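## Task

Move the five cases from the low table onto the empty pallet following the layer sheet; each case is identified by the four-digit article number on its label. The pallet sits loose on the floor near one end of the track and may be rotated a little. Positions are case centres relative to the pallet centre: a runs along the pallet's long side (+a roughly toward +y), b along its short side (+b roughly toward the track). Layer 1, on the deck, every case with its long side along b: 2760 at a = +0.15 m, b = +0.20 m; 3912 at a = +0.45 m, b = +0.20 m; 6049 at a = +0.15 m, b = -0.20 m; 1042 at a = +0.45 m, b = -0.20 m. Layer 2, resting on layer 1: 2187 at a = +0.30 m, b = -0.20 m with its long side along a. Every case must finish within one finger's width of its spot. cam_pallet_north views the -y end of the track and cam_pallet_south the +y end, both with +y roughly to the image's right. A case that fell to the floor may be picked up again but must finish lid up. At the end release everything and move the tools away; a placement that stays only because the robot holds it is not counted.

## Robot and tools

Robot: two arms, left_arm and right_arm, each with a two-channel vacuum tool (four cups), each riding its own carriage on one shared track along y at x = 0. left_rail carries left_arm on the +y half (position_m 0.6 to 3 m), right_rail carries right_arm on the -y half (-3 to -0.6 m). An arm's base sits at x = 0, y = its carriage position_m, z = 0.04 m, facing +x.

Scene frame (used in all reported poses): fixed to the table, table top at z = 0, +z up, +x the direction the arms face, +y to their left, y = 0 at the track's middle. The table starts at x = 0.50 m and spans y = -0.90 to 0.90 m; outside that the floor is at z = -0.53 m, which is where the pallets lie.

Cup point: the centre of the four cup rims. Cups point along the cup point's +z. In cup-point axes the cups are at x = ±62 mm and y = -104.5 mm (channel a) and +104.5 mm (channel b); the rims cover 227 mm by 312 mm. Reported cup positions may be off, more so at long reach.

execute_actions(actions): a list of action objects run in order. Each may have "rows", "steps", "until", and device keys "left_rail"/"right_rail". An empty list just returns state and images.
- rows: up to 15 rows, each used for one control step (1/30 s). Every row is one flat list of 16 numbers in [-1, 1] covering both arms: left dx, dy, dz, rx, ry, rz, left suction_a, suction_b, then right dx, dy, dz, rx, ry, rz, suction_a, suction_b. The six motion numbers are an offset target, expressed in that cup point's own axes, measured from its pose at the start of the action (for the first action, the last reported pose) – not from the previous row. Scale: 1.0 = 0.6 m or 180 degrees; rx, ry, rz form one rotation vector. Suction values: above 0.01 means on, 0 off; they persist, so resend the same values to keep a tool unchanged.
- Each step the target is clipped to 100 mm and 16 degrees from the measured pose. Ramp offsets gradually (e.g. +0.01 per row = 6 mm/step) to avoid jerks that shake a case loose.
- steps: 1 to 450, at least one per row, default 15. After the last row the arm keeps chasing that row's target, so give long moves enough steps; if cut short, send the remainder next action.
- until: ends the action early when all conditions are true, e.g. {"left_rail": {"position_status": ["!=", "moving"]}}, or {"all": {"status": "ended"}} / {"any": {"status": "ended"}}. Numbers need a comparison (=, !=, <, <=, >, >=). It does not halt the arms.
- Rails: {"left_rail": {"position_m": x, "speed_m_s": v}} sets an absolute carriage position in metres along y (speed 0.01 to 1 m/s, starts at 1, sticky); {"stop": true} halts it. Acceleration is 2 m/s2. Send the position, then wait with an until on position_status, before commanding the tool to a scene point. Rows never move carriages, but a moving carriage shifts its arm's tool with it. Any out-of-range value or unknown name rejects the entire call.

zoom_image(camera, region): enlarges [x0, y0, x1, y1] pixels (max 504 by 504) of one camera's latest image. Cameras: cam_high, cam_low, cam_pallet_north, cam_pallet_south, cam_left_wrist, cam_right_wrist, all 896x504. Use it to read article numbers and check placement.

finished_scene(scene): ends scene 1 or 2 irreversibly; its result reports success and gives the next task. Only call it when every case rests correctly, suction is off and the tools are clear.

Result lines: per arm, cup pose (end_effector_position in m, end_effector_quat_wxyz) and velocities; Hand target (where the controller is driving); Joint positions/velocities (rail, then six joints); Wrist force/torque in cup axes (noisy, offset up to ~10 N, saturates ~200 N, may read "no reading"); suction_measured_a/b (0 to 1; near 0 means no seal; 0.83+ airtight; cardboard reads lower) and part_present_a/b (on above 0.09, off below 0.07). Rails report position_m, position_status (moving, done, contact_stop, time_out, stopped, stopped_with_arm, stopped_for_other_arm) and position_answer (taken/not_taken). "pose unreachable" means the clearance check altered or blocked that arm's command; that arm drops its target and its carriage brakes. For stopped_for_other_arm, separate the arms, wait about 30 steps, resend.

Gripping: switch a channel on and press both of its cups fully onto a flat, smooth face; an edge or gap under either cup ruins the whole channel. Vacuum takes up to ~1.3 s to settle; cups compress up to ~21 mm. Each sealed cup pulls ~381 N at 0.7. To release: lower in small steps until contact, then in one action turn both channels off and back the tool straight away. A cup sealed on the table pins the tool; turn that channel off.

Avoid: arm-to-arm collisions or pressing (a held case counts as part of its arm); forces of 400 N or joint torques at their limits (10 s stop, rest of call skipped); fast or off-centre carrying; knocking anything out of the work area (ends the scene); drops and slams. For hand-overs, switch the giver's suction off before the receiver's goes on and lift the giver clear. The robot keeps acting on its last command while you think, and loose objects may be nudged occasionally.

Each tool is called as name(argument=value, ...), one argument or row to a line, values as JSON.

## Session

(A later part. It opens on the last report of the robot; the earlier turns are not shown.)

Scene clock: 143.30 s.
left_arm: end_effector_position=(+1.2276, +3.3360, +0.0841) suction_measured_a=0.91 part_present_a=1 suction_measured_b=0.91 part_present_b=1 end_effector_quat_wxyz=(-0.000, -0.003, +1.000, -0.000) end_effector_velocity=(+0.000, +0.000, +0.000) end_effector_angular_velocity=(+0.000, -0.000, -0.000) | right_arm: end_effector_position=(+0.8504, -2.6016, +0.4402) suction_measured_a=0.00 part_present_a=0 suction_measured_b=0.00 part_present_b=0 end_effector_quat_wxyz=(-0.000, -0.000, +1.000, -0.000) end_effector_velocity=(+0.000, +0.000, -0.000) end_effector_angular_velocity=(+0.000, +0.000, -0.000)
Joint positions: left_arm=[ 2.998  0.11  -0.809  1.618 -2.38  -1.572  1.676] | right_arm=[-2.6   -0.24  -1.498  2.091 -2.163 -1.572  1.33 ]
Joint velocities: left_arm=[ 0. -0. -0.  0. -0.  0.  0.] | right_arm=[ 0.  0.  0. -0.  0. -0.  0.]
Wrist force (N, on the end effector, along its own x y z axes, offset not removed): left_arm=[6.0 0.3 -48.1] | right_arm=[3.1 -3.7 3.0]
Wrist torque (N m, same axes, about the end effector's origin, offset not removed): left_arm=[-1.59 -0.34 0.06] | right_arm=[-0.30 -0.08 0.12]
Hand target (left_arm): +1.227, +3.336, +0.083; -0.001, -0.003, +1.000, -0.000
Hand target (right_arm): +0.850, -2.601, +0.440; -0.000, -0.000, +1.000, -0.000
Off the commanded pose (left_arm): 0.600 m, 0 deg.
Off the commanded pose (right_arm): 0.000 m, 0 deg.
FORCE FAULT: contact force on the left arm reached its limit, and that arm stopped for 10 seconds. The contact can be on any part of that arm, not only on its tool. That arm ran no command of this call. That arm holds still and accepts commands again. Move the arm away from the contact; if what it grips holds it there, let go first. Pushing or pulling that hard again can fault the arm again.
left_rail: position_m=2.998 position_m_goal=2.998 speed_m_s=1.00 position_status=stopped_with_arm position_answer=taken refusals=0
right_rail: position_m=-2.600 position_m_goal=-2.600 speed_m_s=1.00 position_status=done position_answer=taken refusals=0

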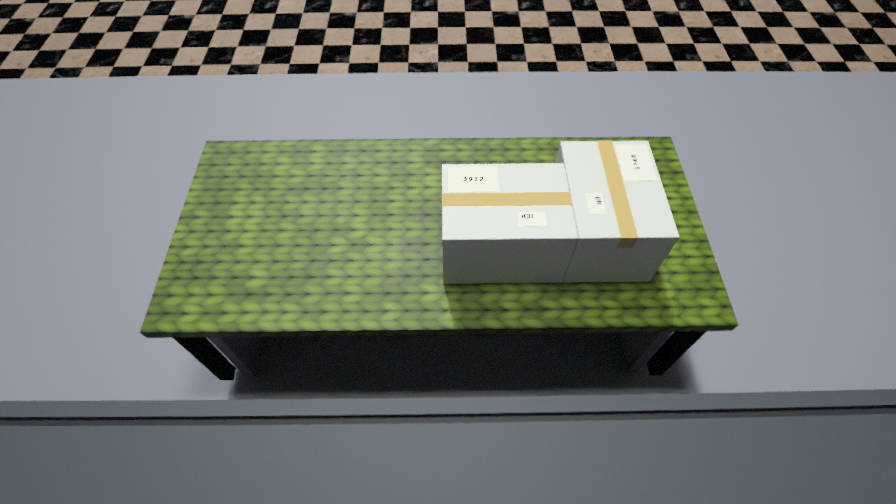

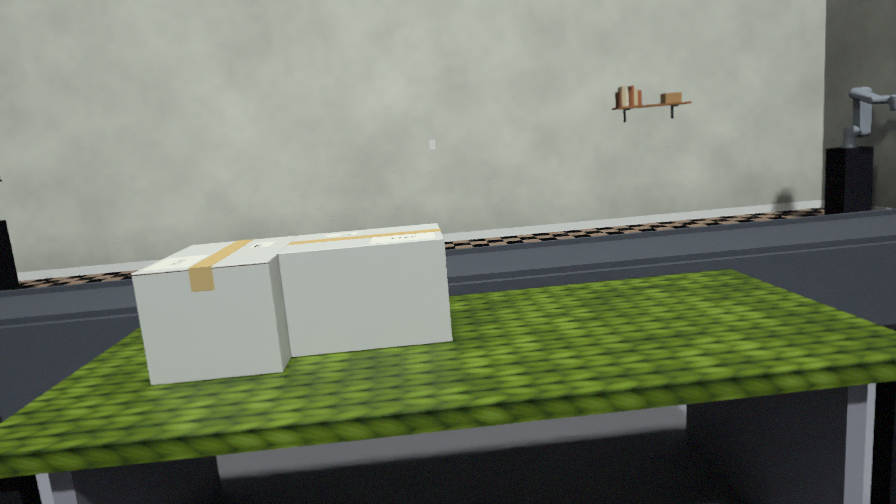

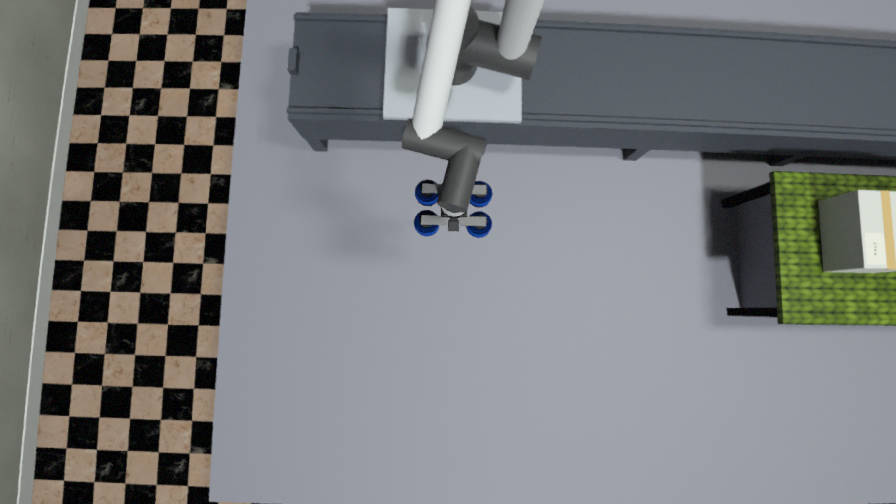

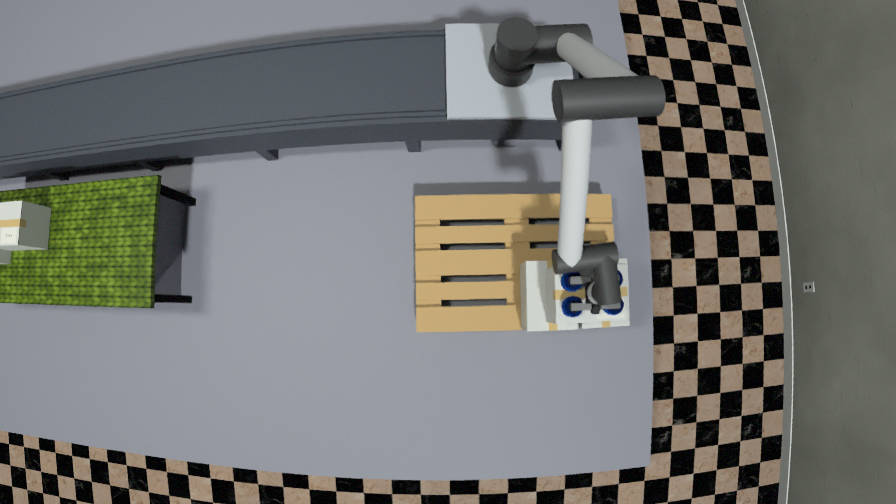

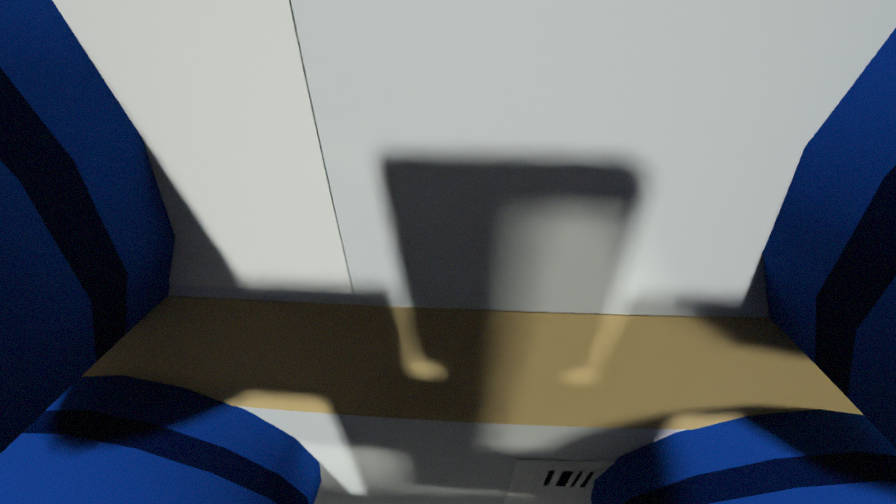

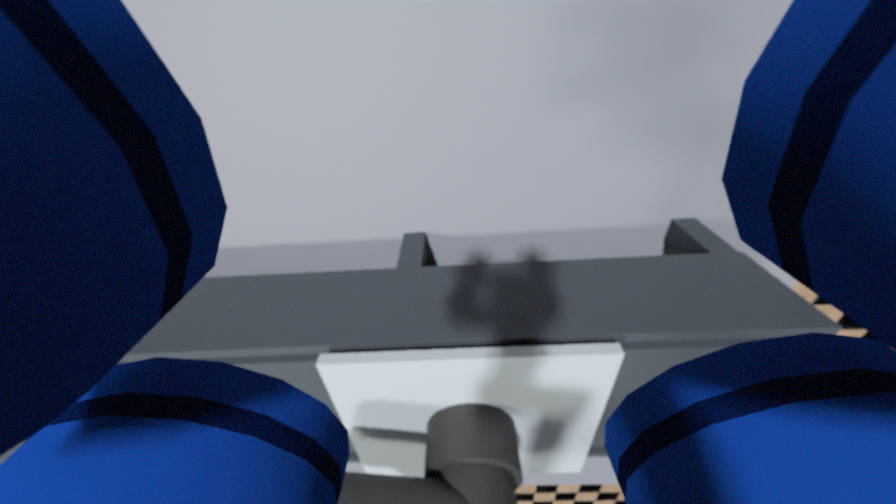

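My last downward target was about 2 mm too deep, which caused a force fault. The case is still in position, under 1 mm above its support, so I'm releasing it here and will use smaller final steps on the remaining cases.

execute_actions(
  actions=[
    {"rows":[[0,0,-0.004,0,0,0,0,0,0,0,0,0,0,0,0,0],[0,0,-0.011,0,0,0,0,0,0,0,0,0,0,0,0,0],[0,0,-0.02,0,0,0,0,0,0,0,0,0,0,0,0,0],[0,0,-0.03,0,0,0,0,0,0,0,0,0,0,0,0,0],[0,0,-0.04,0,0,0,0,0,0,0,0,0,0,0,0,0],[0,0,-0.05,0,0,0,0,0,0,0,0,0,0,0,0,0],[0,0,-0.065,0,0,0,0,0,0,0,0,0,0,0,0,0],[0,0,-0.085,0,0,0,0,0,0,0,0,0,0,0,0,0]],"steps":16},
    {"left_rail":{"position_m":0.6},"rows":[[0.738,-0.9,-0.35,0,0,0.002,0,0,0,0,0,0,0,0,0,0]],"steps":52},
    {"rows":[[0,-1,0,0,0,0,0,0,0,0,0,0,0,0,0,0]],"steps":46},
  ],
)

zoom_image(
  camera="cam_pallet_south",
  region=[490, 190, 640, 340],
)

Scene clock: 151.73 s.
left_arm: end_effector_position=(+0.7868, -0.1994, +0.3393) suction_measured_a=0.00 part_present_a=0 suction_measured_b=0.00 part_present_b=0 end_effector_quat_wxyz=(+0.000, +0.001, +1.000, +0.001) end_effector_velocity=(+0.003, -0.011, -0.000) end_effector_angular_velocity=(+0.001, +0.000, +0.000) | right_arm: end_effector_position=(+0.8504, -2.6016, +0.4402) suction_measured_a=0.00 part_present_a=0 suction_measured_b=0.00 part_present_b=0 end_effector_quat_wxyz=(-0.000, -0.000, +1.000, -0.000) end_effector_velocity=(-0.000, +0.000, +0.000) end_effector_angular_velocity=(-0.000, -0.000, -0.000)
Joint positions: left_arm=[ 0.6   -0.974 -1.142  1.778 -2.205 -1.569  0.599] | right_arm=[-2.6   -0.24  -1.498  2.091 -2.163 -1.572  1.33 ]
Joint velocities: left_arm=[ 0.    -0.004  0.01  -0.016  0.007  0.    -0.004] | right_arm=[ 0.  0. -0.  0.  0.  0.  0.]
Wrist force (N, on the end effector, along its own x y z axes, offset not removed): left_arm=[-3.4 2.0 4.9] | right_arm=[-0.3 -4.4 -1.0]
Wrist torque (N m, same axes, about the end effector's origin, offset not removed): left_arm=[0.33 0.56 -0.24] | right_arm=[-0.31 0.52 0.31]
Hand target (left_arm): +0.787, -0.200, +0.339; +0.000, +0.001, +1.000, +0.001
Hand target (right_arm): +0.850, -2.601, +0.440; -0.000, -0.000, +1.000, -0.000
Off the commanded pose (left_arm): 0.002 m, 0 deg.
Off the commanded pose (right_arm): 0.000 m, 0 deg.
left_rail: position_m=0.600 position_m_goal=0.600 speed_m_s=1.00 position_status=done position_answer=taken refusals=0
right_rail: position_m=-2.600 position_m_goal=-2.600 speed_m_s=1.00 position_status=done position_answer=taken refusals=0

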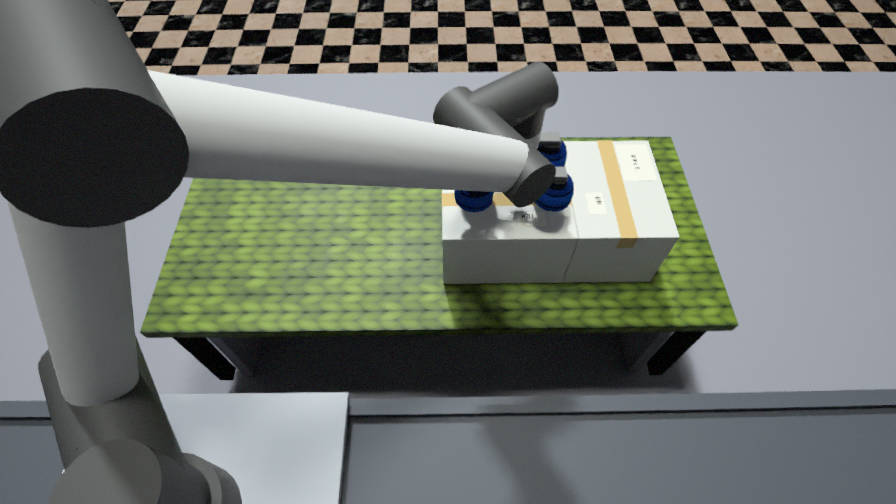

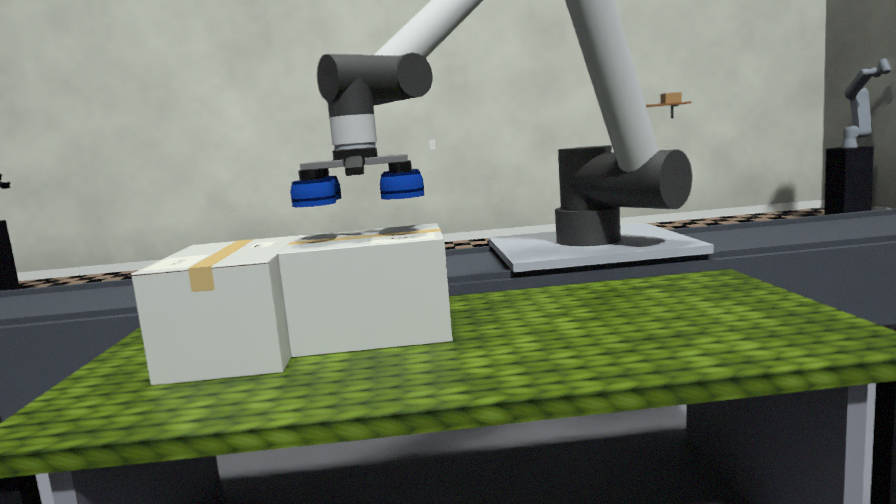

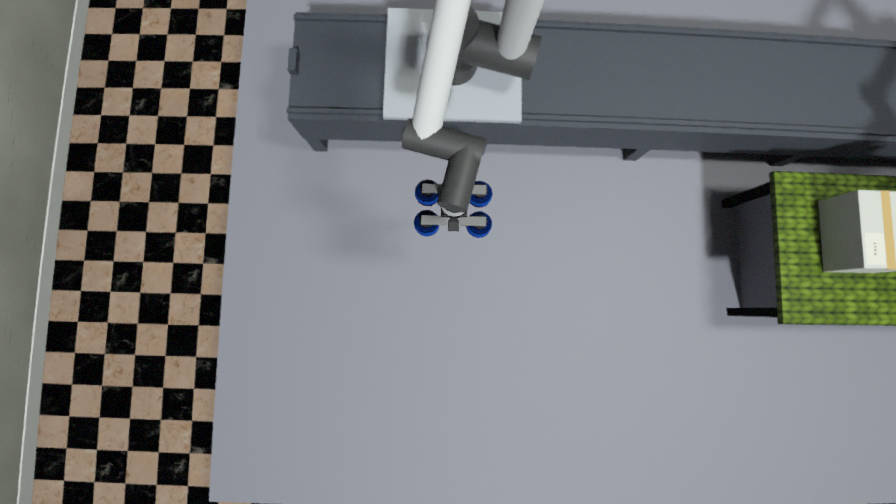

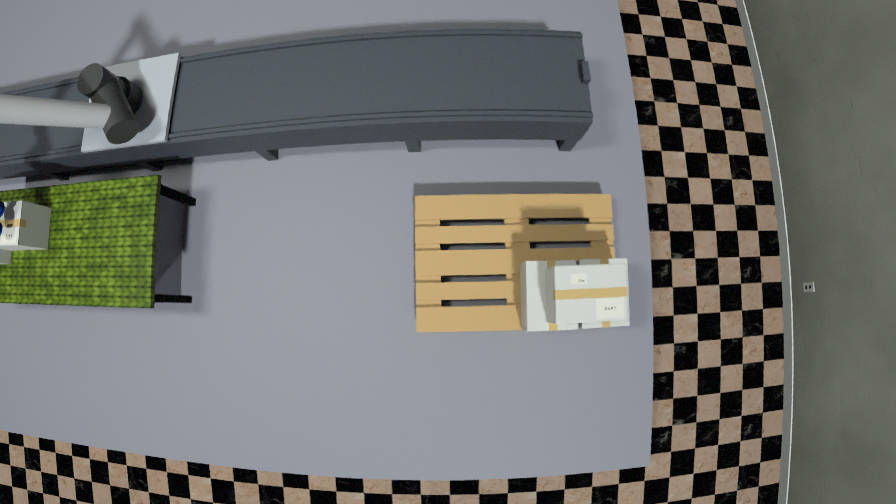

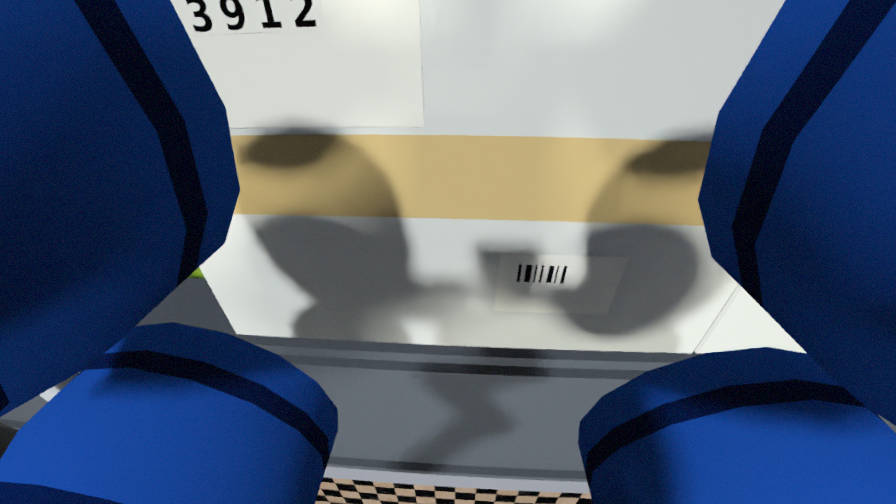

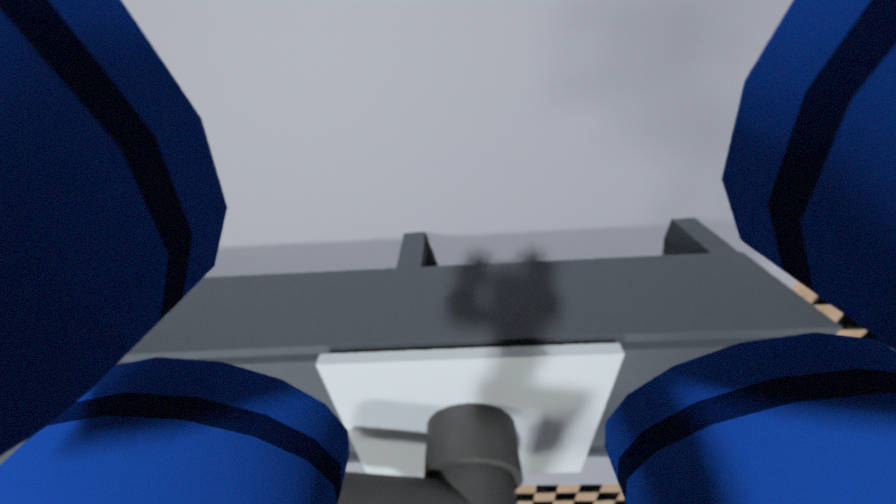

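Region (490, 190, 640, 340) of cam_pallet_south's 896x504 image, scaled by 3.360, with more detail than that image has.

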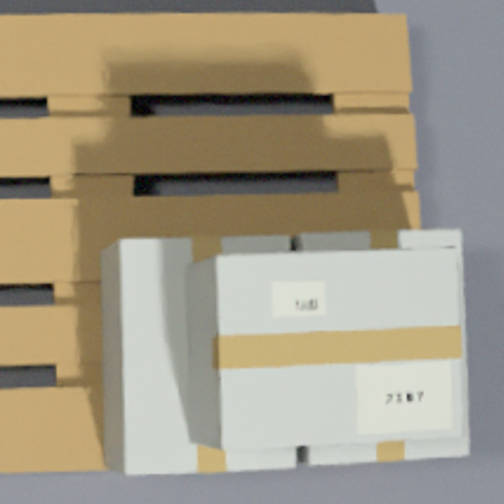

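execute_actions(
  actions=[
    {"rows":[[-0.005,-0.003,0.03,0,0,0,0,0,0,0,0,0,0,0,0,0],[-0.013,-0.004,0.07,0,0,0,0,0,0,0,0,0,0,0,0,0],[-0.013,-0.004,0.143,0,0,0,0,0,0,0,0,0,0,0,0,0]],"steps":16},
    {"rows":[[0,0,0.03,0,0,0,1,1,0,0,0,0,0,0,0,0]],"steps":26},
    {"rows":[[0,0,-0.01,0,0,0,1,1,0,0,0,0,0,0,0,0],[0,0,-0.02,0,0,0,1,1,0,0,0,0,0,0,0,0],[0,0,-0.035,0,0,0,1,1,0,0,0,0,0,0,0,0],[0,0,-0.05,0,0,0,1,1,0,0,0,0,0,0,0,0]],"steps":10},
    {"left_rail":{"position_m":3.0},"rows":[[0,0.03,-0.01,0,0,0,1,1,0,0,0,0,0,0,0,0],[0,0.06,-0.01,0,0,0,1,1,0,0,0,0,0,0,0,0],[0,0.1,-0.02,0,0,0,1,1,0,0,0,0,0,0,0,0],[0,0.4,-0.02,0,0,0,1,1,0,0,0,0,0,0,0,0]],"steps":22},
    {"rows":[[0,0.1,0,0,0,0.03,1,1,0,0,0,0,0,0,0,0],[-0.04,1,0,0,0,0.497,1,1,0,0,0,0,0,0,0,0]],"steps":44},
    {"rows":[[0.78,0,0.26,0,0,0,1,1,0,0,0,0,0,0,0,0]],"steps":34},
  ],
)

Scene clock: 166.73 s.
left_arm: end_effector_position=(+0.7977, +3.4906, +0.1249) suction_measured_a=0.91 part_present_a=1 suction_measured_b=0.91 part_present_b=1 end_effector_quat_wxyz=(-0.000, +0.690, +0.724, +0.004) end_effector_velocity=(+0.017, +0.067, -0.025) end_effector_angular_velocity=(-0.006, -0.003, -0.008) | right_arm: end_effector_position=(+0.8504, -2.6016, +0.4402) suction_measured_a=0.00 part_present_a=0 suction_measured_b=0.00 part_present_b=0 end_effector_quat_wxyz=(-0.000, -0.000, +1.000, -0.000) end_effector_velocity=(-0.000, +0.000, +0.000) end_effector_angular_velocity=(-0.000, -0.000, +0.000)
Joint positions: left_arm=[ 3.     0.334 -1.1    2.151 -2.628 -1.566  3.428] | right_arm=[-2.6   -0.24  -1.498  2.091 -2.163 -1.572  1.33 ]
Joint velocities: left_arm=[ 0.     0.066  0.065 -0.067  0.    -0.008  0.074] | right_arm=[ 0.  0. -0.  0. -0.  0.  0.]
Wrist force (N, on the end effector, along its own x y z axes, offset not removed): left_arm=[9.7 4.4 -13.8] | right_arm=[-4.5 0.8 -4.7]
Wrist torque (N m, same axes, about the end effector's origin, offset not removed): left_arm=[-0.91 -0.03 -0.13] | right_arm=[0.48 0.95 0.20]
Hand target (left_arm): +0.799, +3.498, +0.122; -0.000, +0.691, +0.723, +0.004
Hand target (right_arm): +0.850, -2.601, +0.440; -0.000, -0.000, +1.000, -0.000
Off the commanded pose (left_arm): 0.009 m, 0 deg.
Off the commanded pose (right_arm): 0.000 m, 0 deg.
left_rail: position_m=3.000 position_m_goal=3.000 speed_m_s=1.00 position_status=done position_answer=taken refusals=0
right_rail: position_m=-2.600 position_m_goal=-2.600 speed_m_s=1.00 position_status=done position_answer=taken refusals=0

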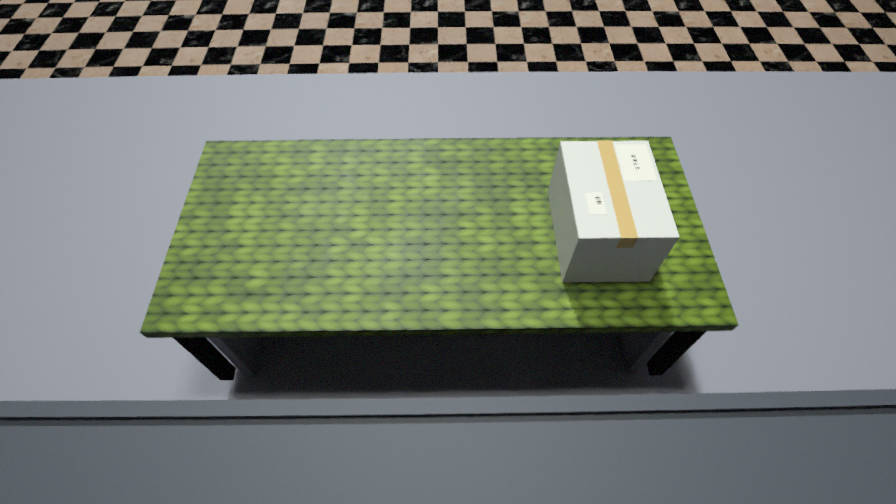

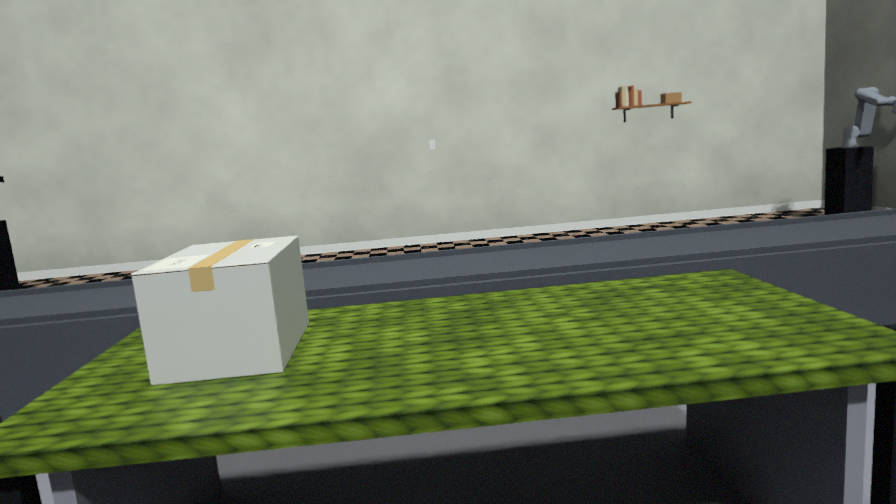

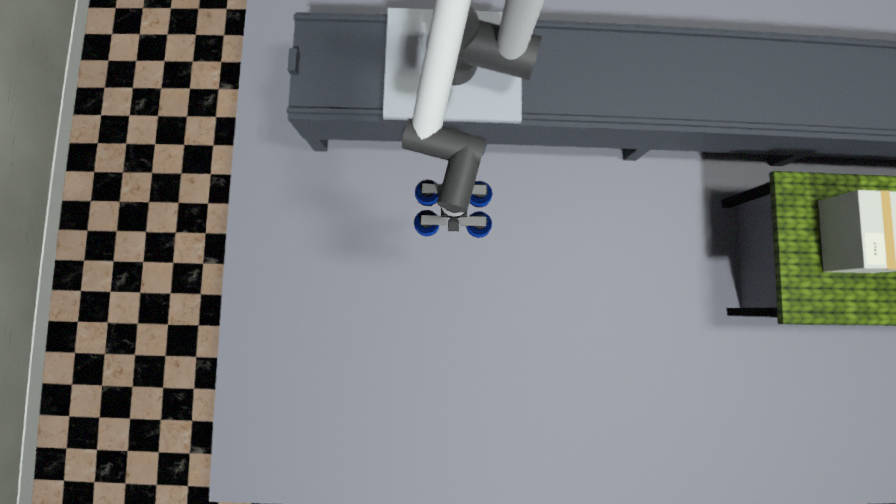

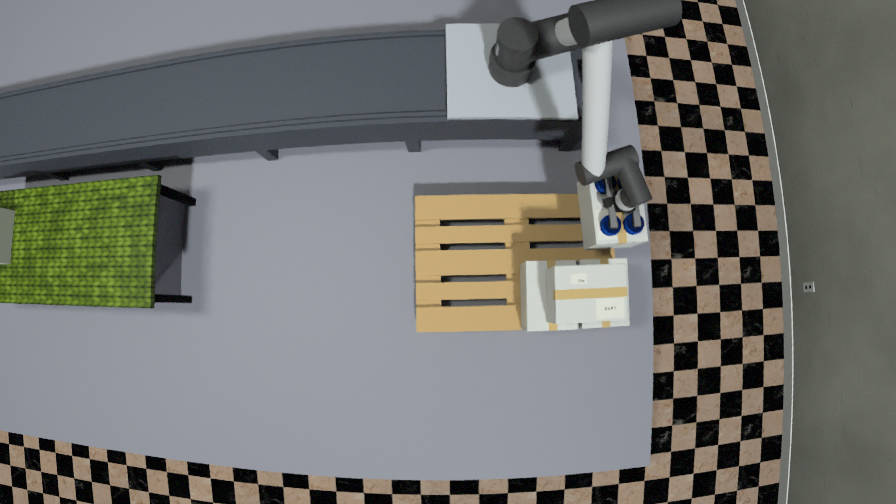

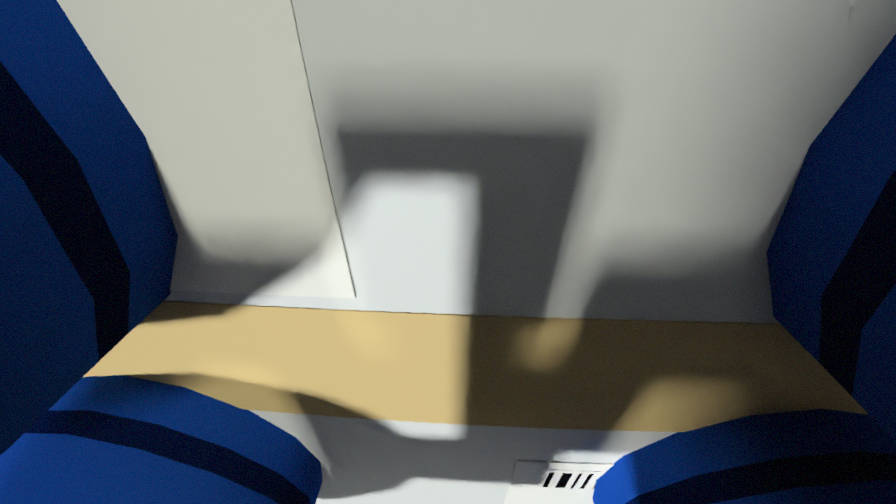

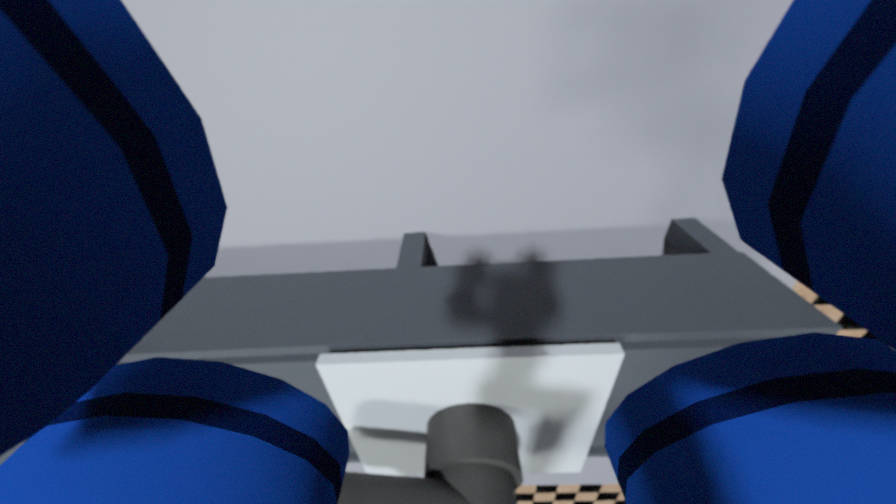

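execute_actions(
  actions=[
    {"rows":[[0,0,0.03,0,0,0.005,1,1,0,0,0,0,0,0,0,0],[0,0.01,0.07,0,0,0.01,1,1,0,0,0,0,0,0,0,0],[0,0.01,0.12,0,0,0.0134,1,1,0,0,0,0,0,0,0,0],[-0.012,0.036,0.468,0.0025,-0.0018,0.0134,1,1,0,0,0,0,0,0,0,0]],"steps":32},
  ],
)

zoom_image(
  camera="cam_pallet_south",
  region=[540, 180, 640, 280],
)

Scene clock: 173.20 s.
left_arm: end_effector_position=(+0.8212, +3.4865, -0.1550) suction_measured_a=0.91 part_present_a=1 suction_measured_b=0.91 part_present_b=1 end_effector_quat_wxyz=(-0.001, +0.705, +0.709, -0.001) end_effector_velocity=(+0.002, +0.001, -0.005) end_effector_angular_velocity=(+0.001, -0.001, -0.000) | right_arm: end_effector_position=(+0.8504, -2.6016, +0.4402) suction_measured_a=0.00 part_present_a=0 suction_measured_b=0.00 part_present_b=0 end_effector_quat_wxyz=(-0.000, -0.000, +1.000, -0.000) end_effector_velocity=(-0.000, +0.000, +0.000) end_effector_angular_velocity=(-0.000, -0.000, +0.000)
Joint positions: left_arm=[ 3.     0.322 -0.729  2.118 -2.958 -1.569  3.459] | right_arm=[-2.6   -0.24  -1.498  2.091 -2.163 -1.572  1.33 ]
Joint velocities: left_arm=[ 0.    -0.     0.008 -0.004 -0.005  0.    -0.   ] | right_arm=[ 0.  0. -0.  0. -0.  0.  0.]
Wrist force (N, on the end effector, along its own x y z axes, offset not removed): left_arm=[-4.7 -4.1 -14.9] | right_arm=[1.5 -2.7 -3.0]
Wrist torque (N m, same axes, about the end effector's origin, offset not removed): left_arm=[-1.47 0.53 -0.16] | right_arm=[-0.41 0.28 0.02]
Hand target (left_arm): +0.821, +3.487, -0.156; -0.001, +0.705, +0.709, -0.001
Hand target (right_arm): +0.850, -2.601, +0.440; -0.000, -0.000, +1.000, -0.000
Off the commanded pose (left_arm): 0.001 m, 0 deg.
Off the commanded pose (right_arm): 0.000 m, 0 deg.
left_rail: position_m=3.000 position_m_goal=3.000 speed_m_s=1.00 position_status=done position_answer=taken refusals=0
right_rail: position_m=-2.600 position_m_goal=-2.600 speed_m_s=1.00 position_status=done position_answer=taken refusals=0

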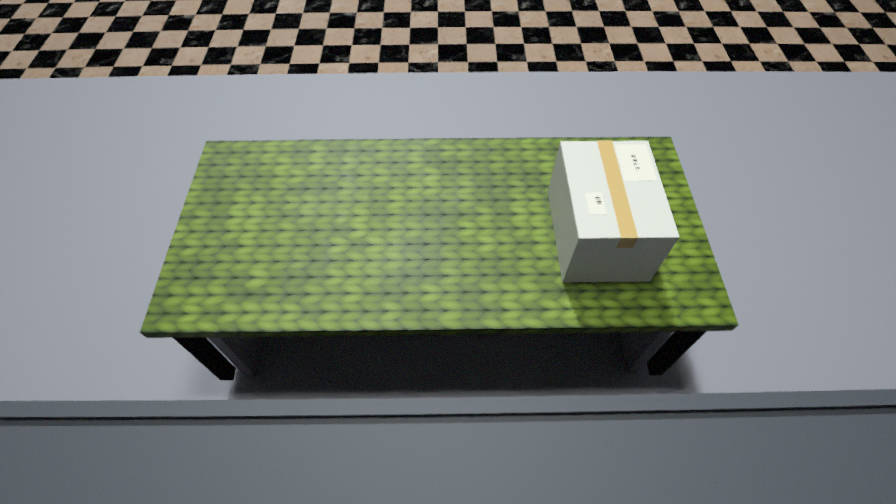

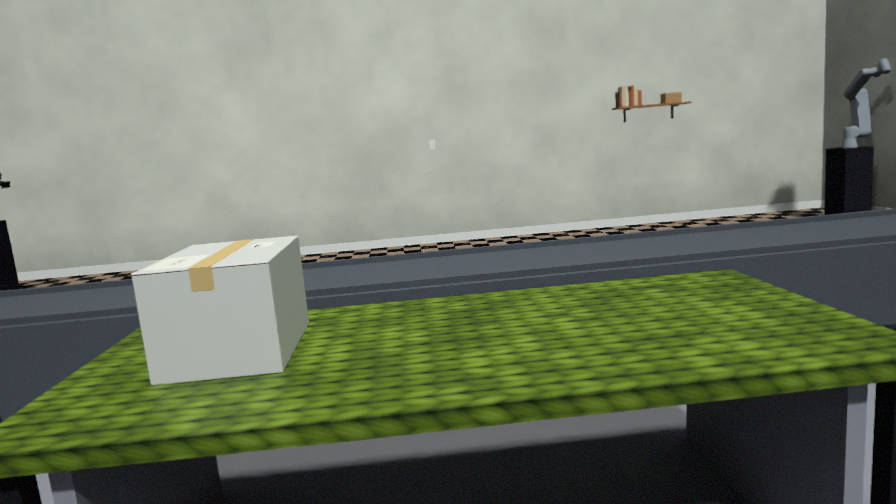

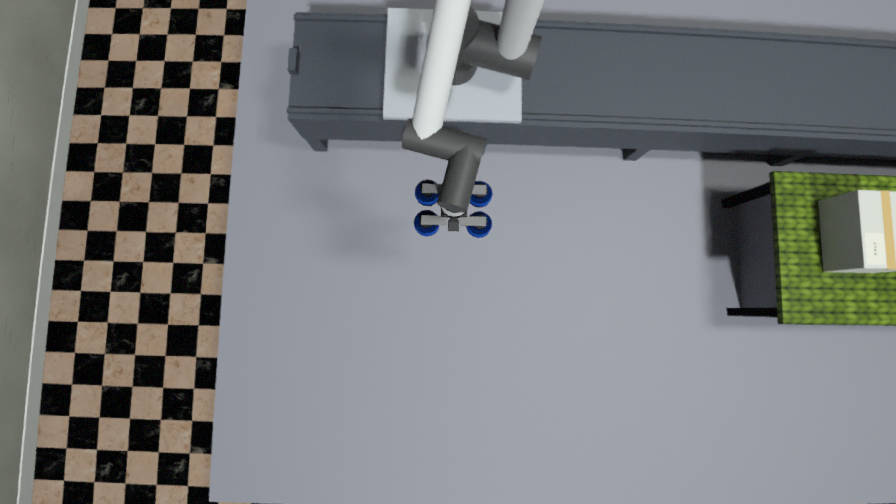

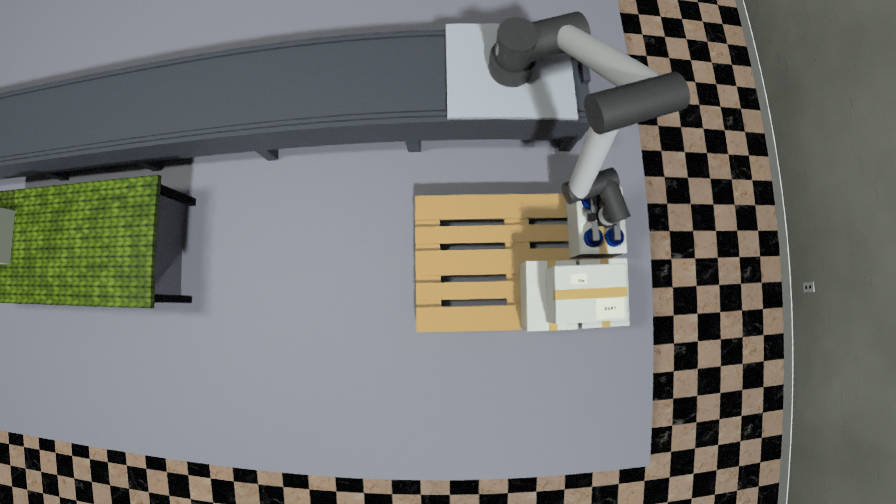

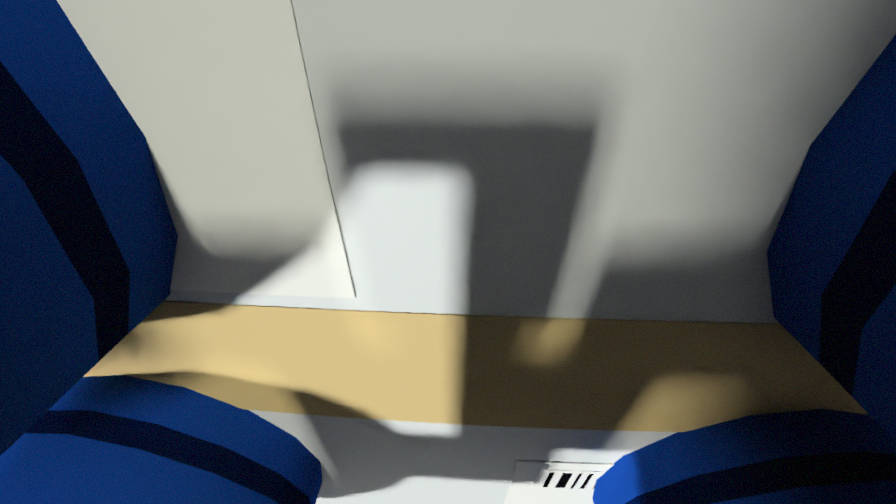

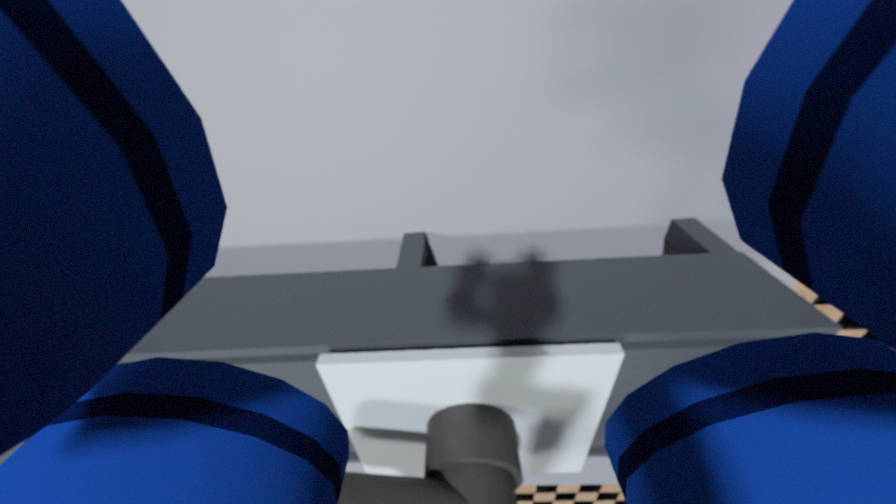

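Region (540, 180, 640, 280) of cam_pallet_south's 896x504 image, scaled by 5.040, with more detail than that image has.

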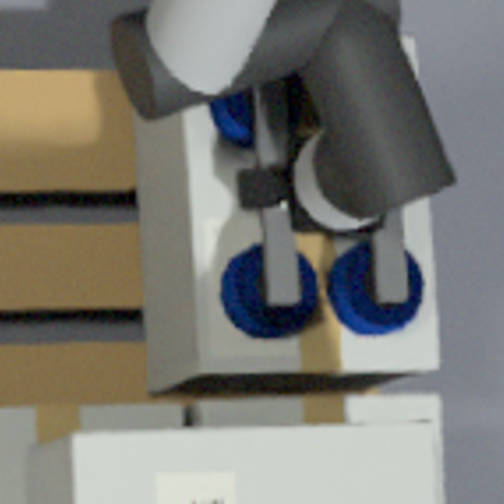

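execute_actions(
  actions=[
    {"rows":[[0,0.003,0.012,0,0,0,1,1,0,0,0,0,0,0,0,0]],"steps":11},
    {"rows":[[0,0,-0.004,0,0,0,0,0,0,0,0,0,0,0,0,0],[0,0,-0.011,0,0,0,0,0,0,0,0,0,0,0,0,0],[0,0,-0.02,0,0,0,0,0,0,0,0,0,0,0,0,0],[0,0,-0.03,0,0,0,0,0,0,0,0,0,0,0,0,0],[0,0,-0.04,0,0,0,0,0,0,0,0,0,0,0,0,0],[0,0,-0.05,0,0,0,0,0,0,0,0,0,0,0,0,0],[0,0,-0.065,0,0,0,0,0,0,0,0,0,0,0,0,0],[0,0,-0.085,0,0,0,0,0,0,0,0,0,0,0,0,0]],"steps":16},
    {"left_rail":{"position_m":0.6},"rows":[[-0.73,0.02,-0.765,0,0,0.002,0,0,0,0,0,0,0,0,0,0]],"steps":44},
    {"rows":[[-1,0,0,0,0,0,0,0,0,0,0,0,0,0,0,0]],"steps":40},
    {"rows":[[-1,0,0,0,0,0,0,0,0,0,0,0,0,0,0,0]],"steps":44},
  ],
)

zoom_image(
  camera="cam_pallet_south",
  region=[490, 180, 640, 340],
)

Scene clock: 186.47 s.
left_arm: end_effector_position=(+0.8309, -0.5374, +0.3372) suction_measured_a=0.00 part_present_a=0 suction_measured_b=0.00 part_present_b=0 end_effector_quat_wxyz=(-0.001, +0.708, +0.706, +0.001) end_effector_velocity=(+0.008, -0.025, +0.001) end_effector_angular_velocity=(+0.005, +0.003, +0.001) | right_arm: end_effector_position=(+0.8504, -2.6016, +0.4402) suction_measured_a=0.00 part_present_a=0 suction_measured_b=0.00 part_present_b=0 end_effector_quat_wxyz=(-0.000, -0.000, +1.000, -0.000) end_effector_velocity=(+0.000, -0.000, -0.000) end_effector_angular_velocity=(+0.000, +0.000, +0.000)
Joint positions: left_arm=[ 0.6   -1.083 -0.848  1.268 -1.988 -1.569  2.061] | right_arm=[-2.6   -0.24  -1.498  2.091 -2.163 -1.572  1.33 ]
Joint velocities: left_arm=[ 0.    -0.003  0.029 -0.056  0.033 -0.001 -0.004] | right_arm=[ 0. -0.  0. -0. -0.  0. -0.]
Wrist force (N, on the end effector, along its own x y z axes, offset not removed): left_arm=[-0.6 5.0 10.9] | right_arm=[0.8 2.2 -2.2]
Wrist torque (N m, same axes, about the end effector's origin, offset not removed): left_arm=[0.80 0.24 -0.17] | right_arm=[0.57 0.31 0.24]
Hand target (left_arm): +0.832, -0.540, +0.337; -0.001, +0.708, +0.706, +0.001
Hand target (right_arm): +0.850, -2.601, +0.440; -0.000, -0.000, +1.000, -0.000
Off the commanded pose (left_arm): 0.003 m, 0 deg.
Off the commanded pose (right_arm): 0.000 m, 0 deg.
left_rail: position_m=0.600 position_m_goal=0.600 speed_m_s=1.00 position_status=done position_answer=taken refusals=0
right_rail: position_m=-2.600 position_m_goal=-2.600 speed_m_s=1.00 position_status=done position_answer=taken refusals=0

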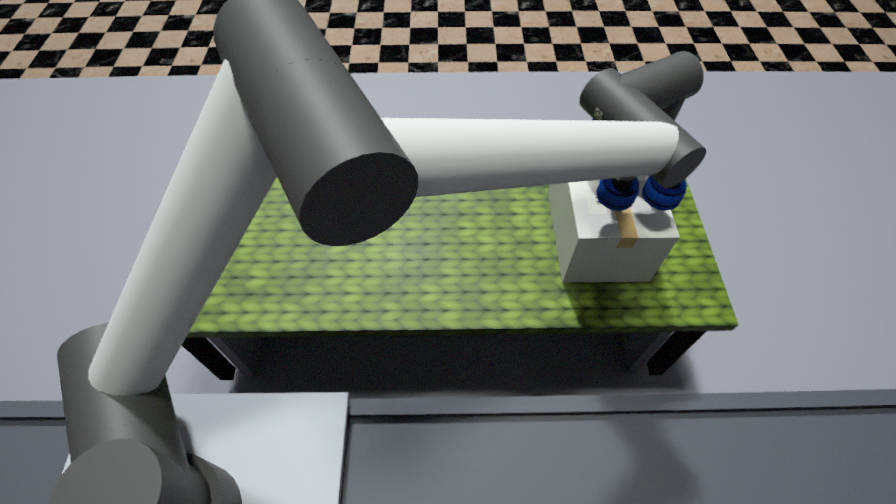

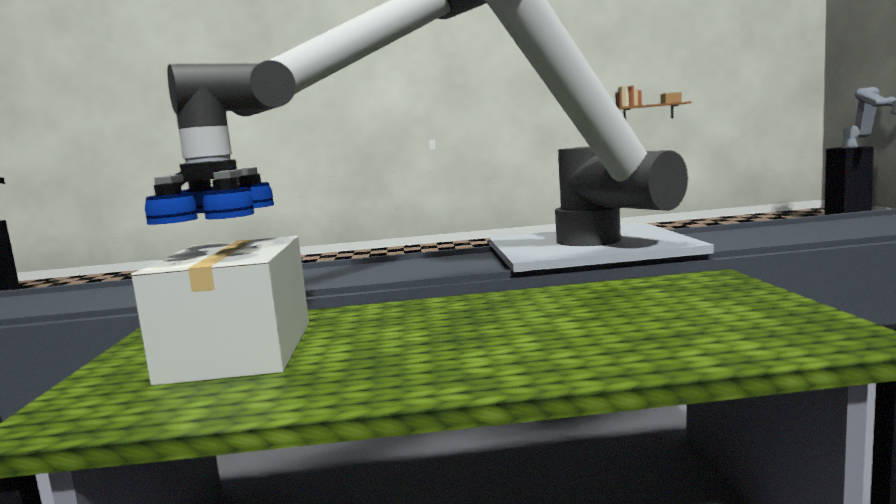

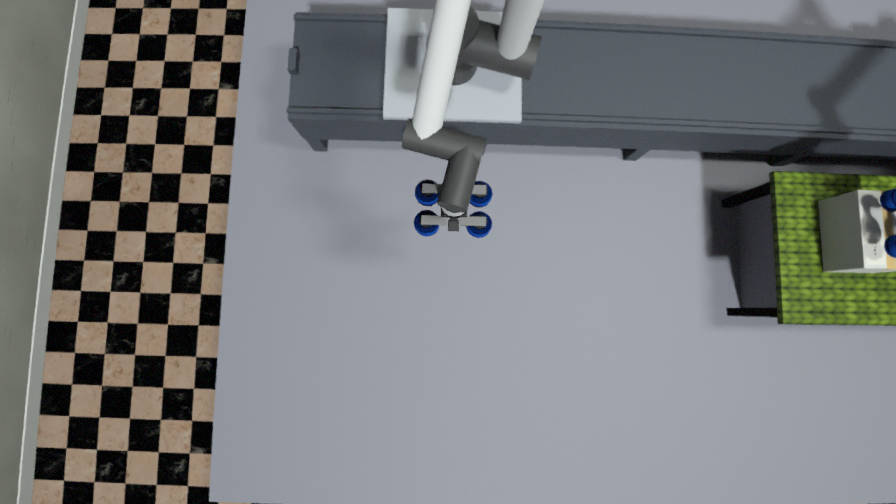

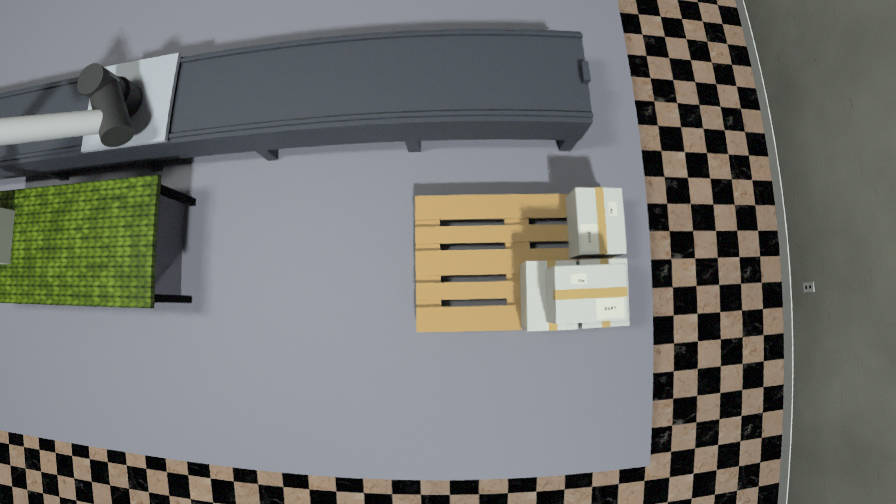

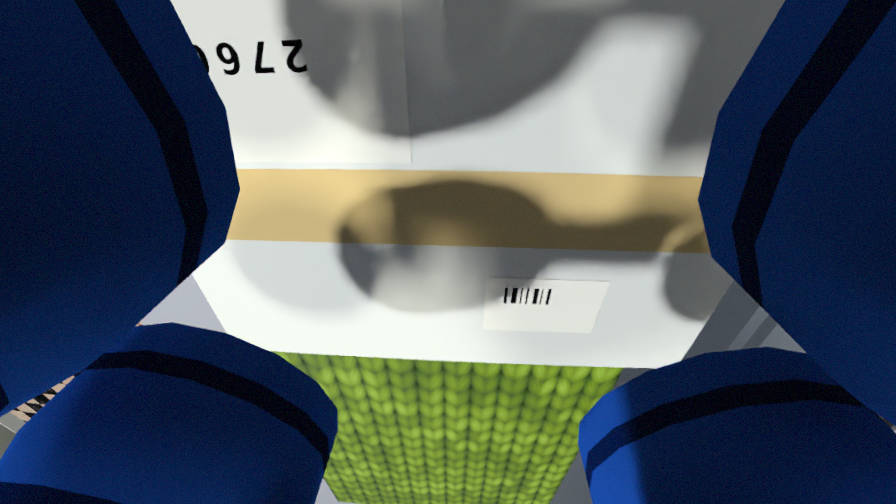

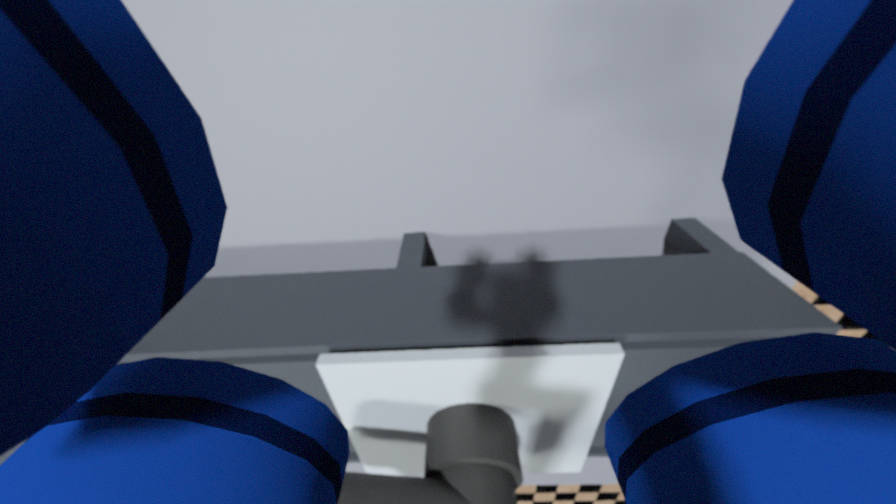

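Region (490, 180, 640, 340) of cam_pallet_south's 896x504 image, scaled by 3.150, with more detail than that image has; it fills the left 472 columns of this view, and the rest is white.

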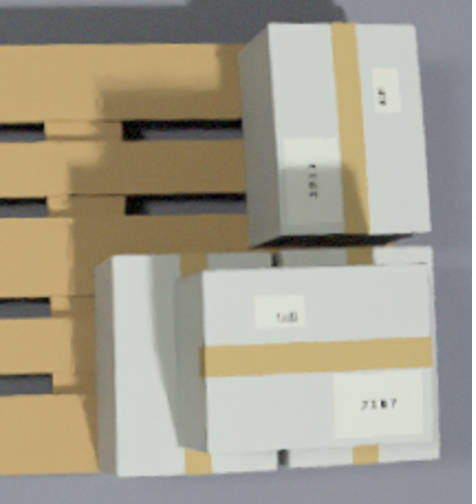

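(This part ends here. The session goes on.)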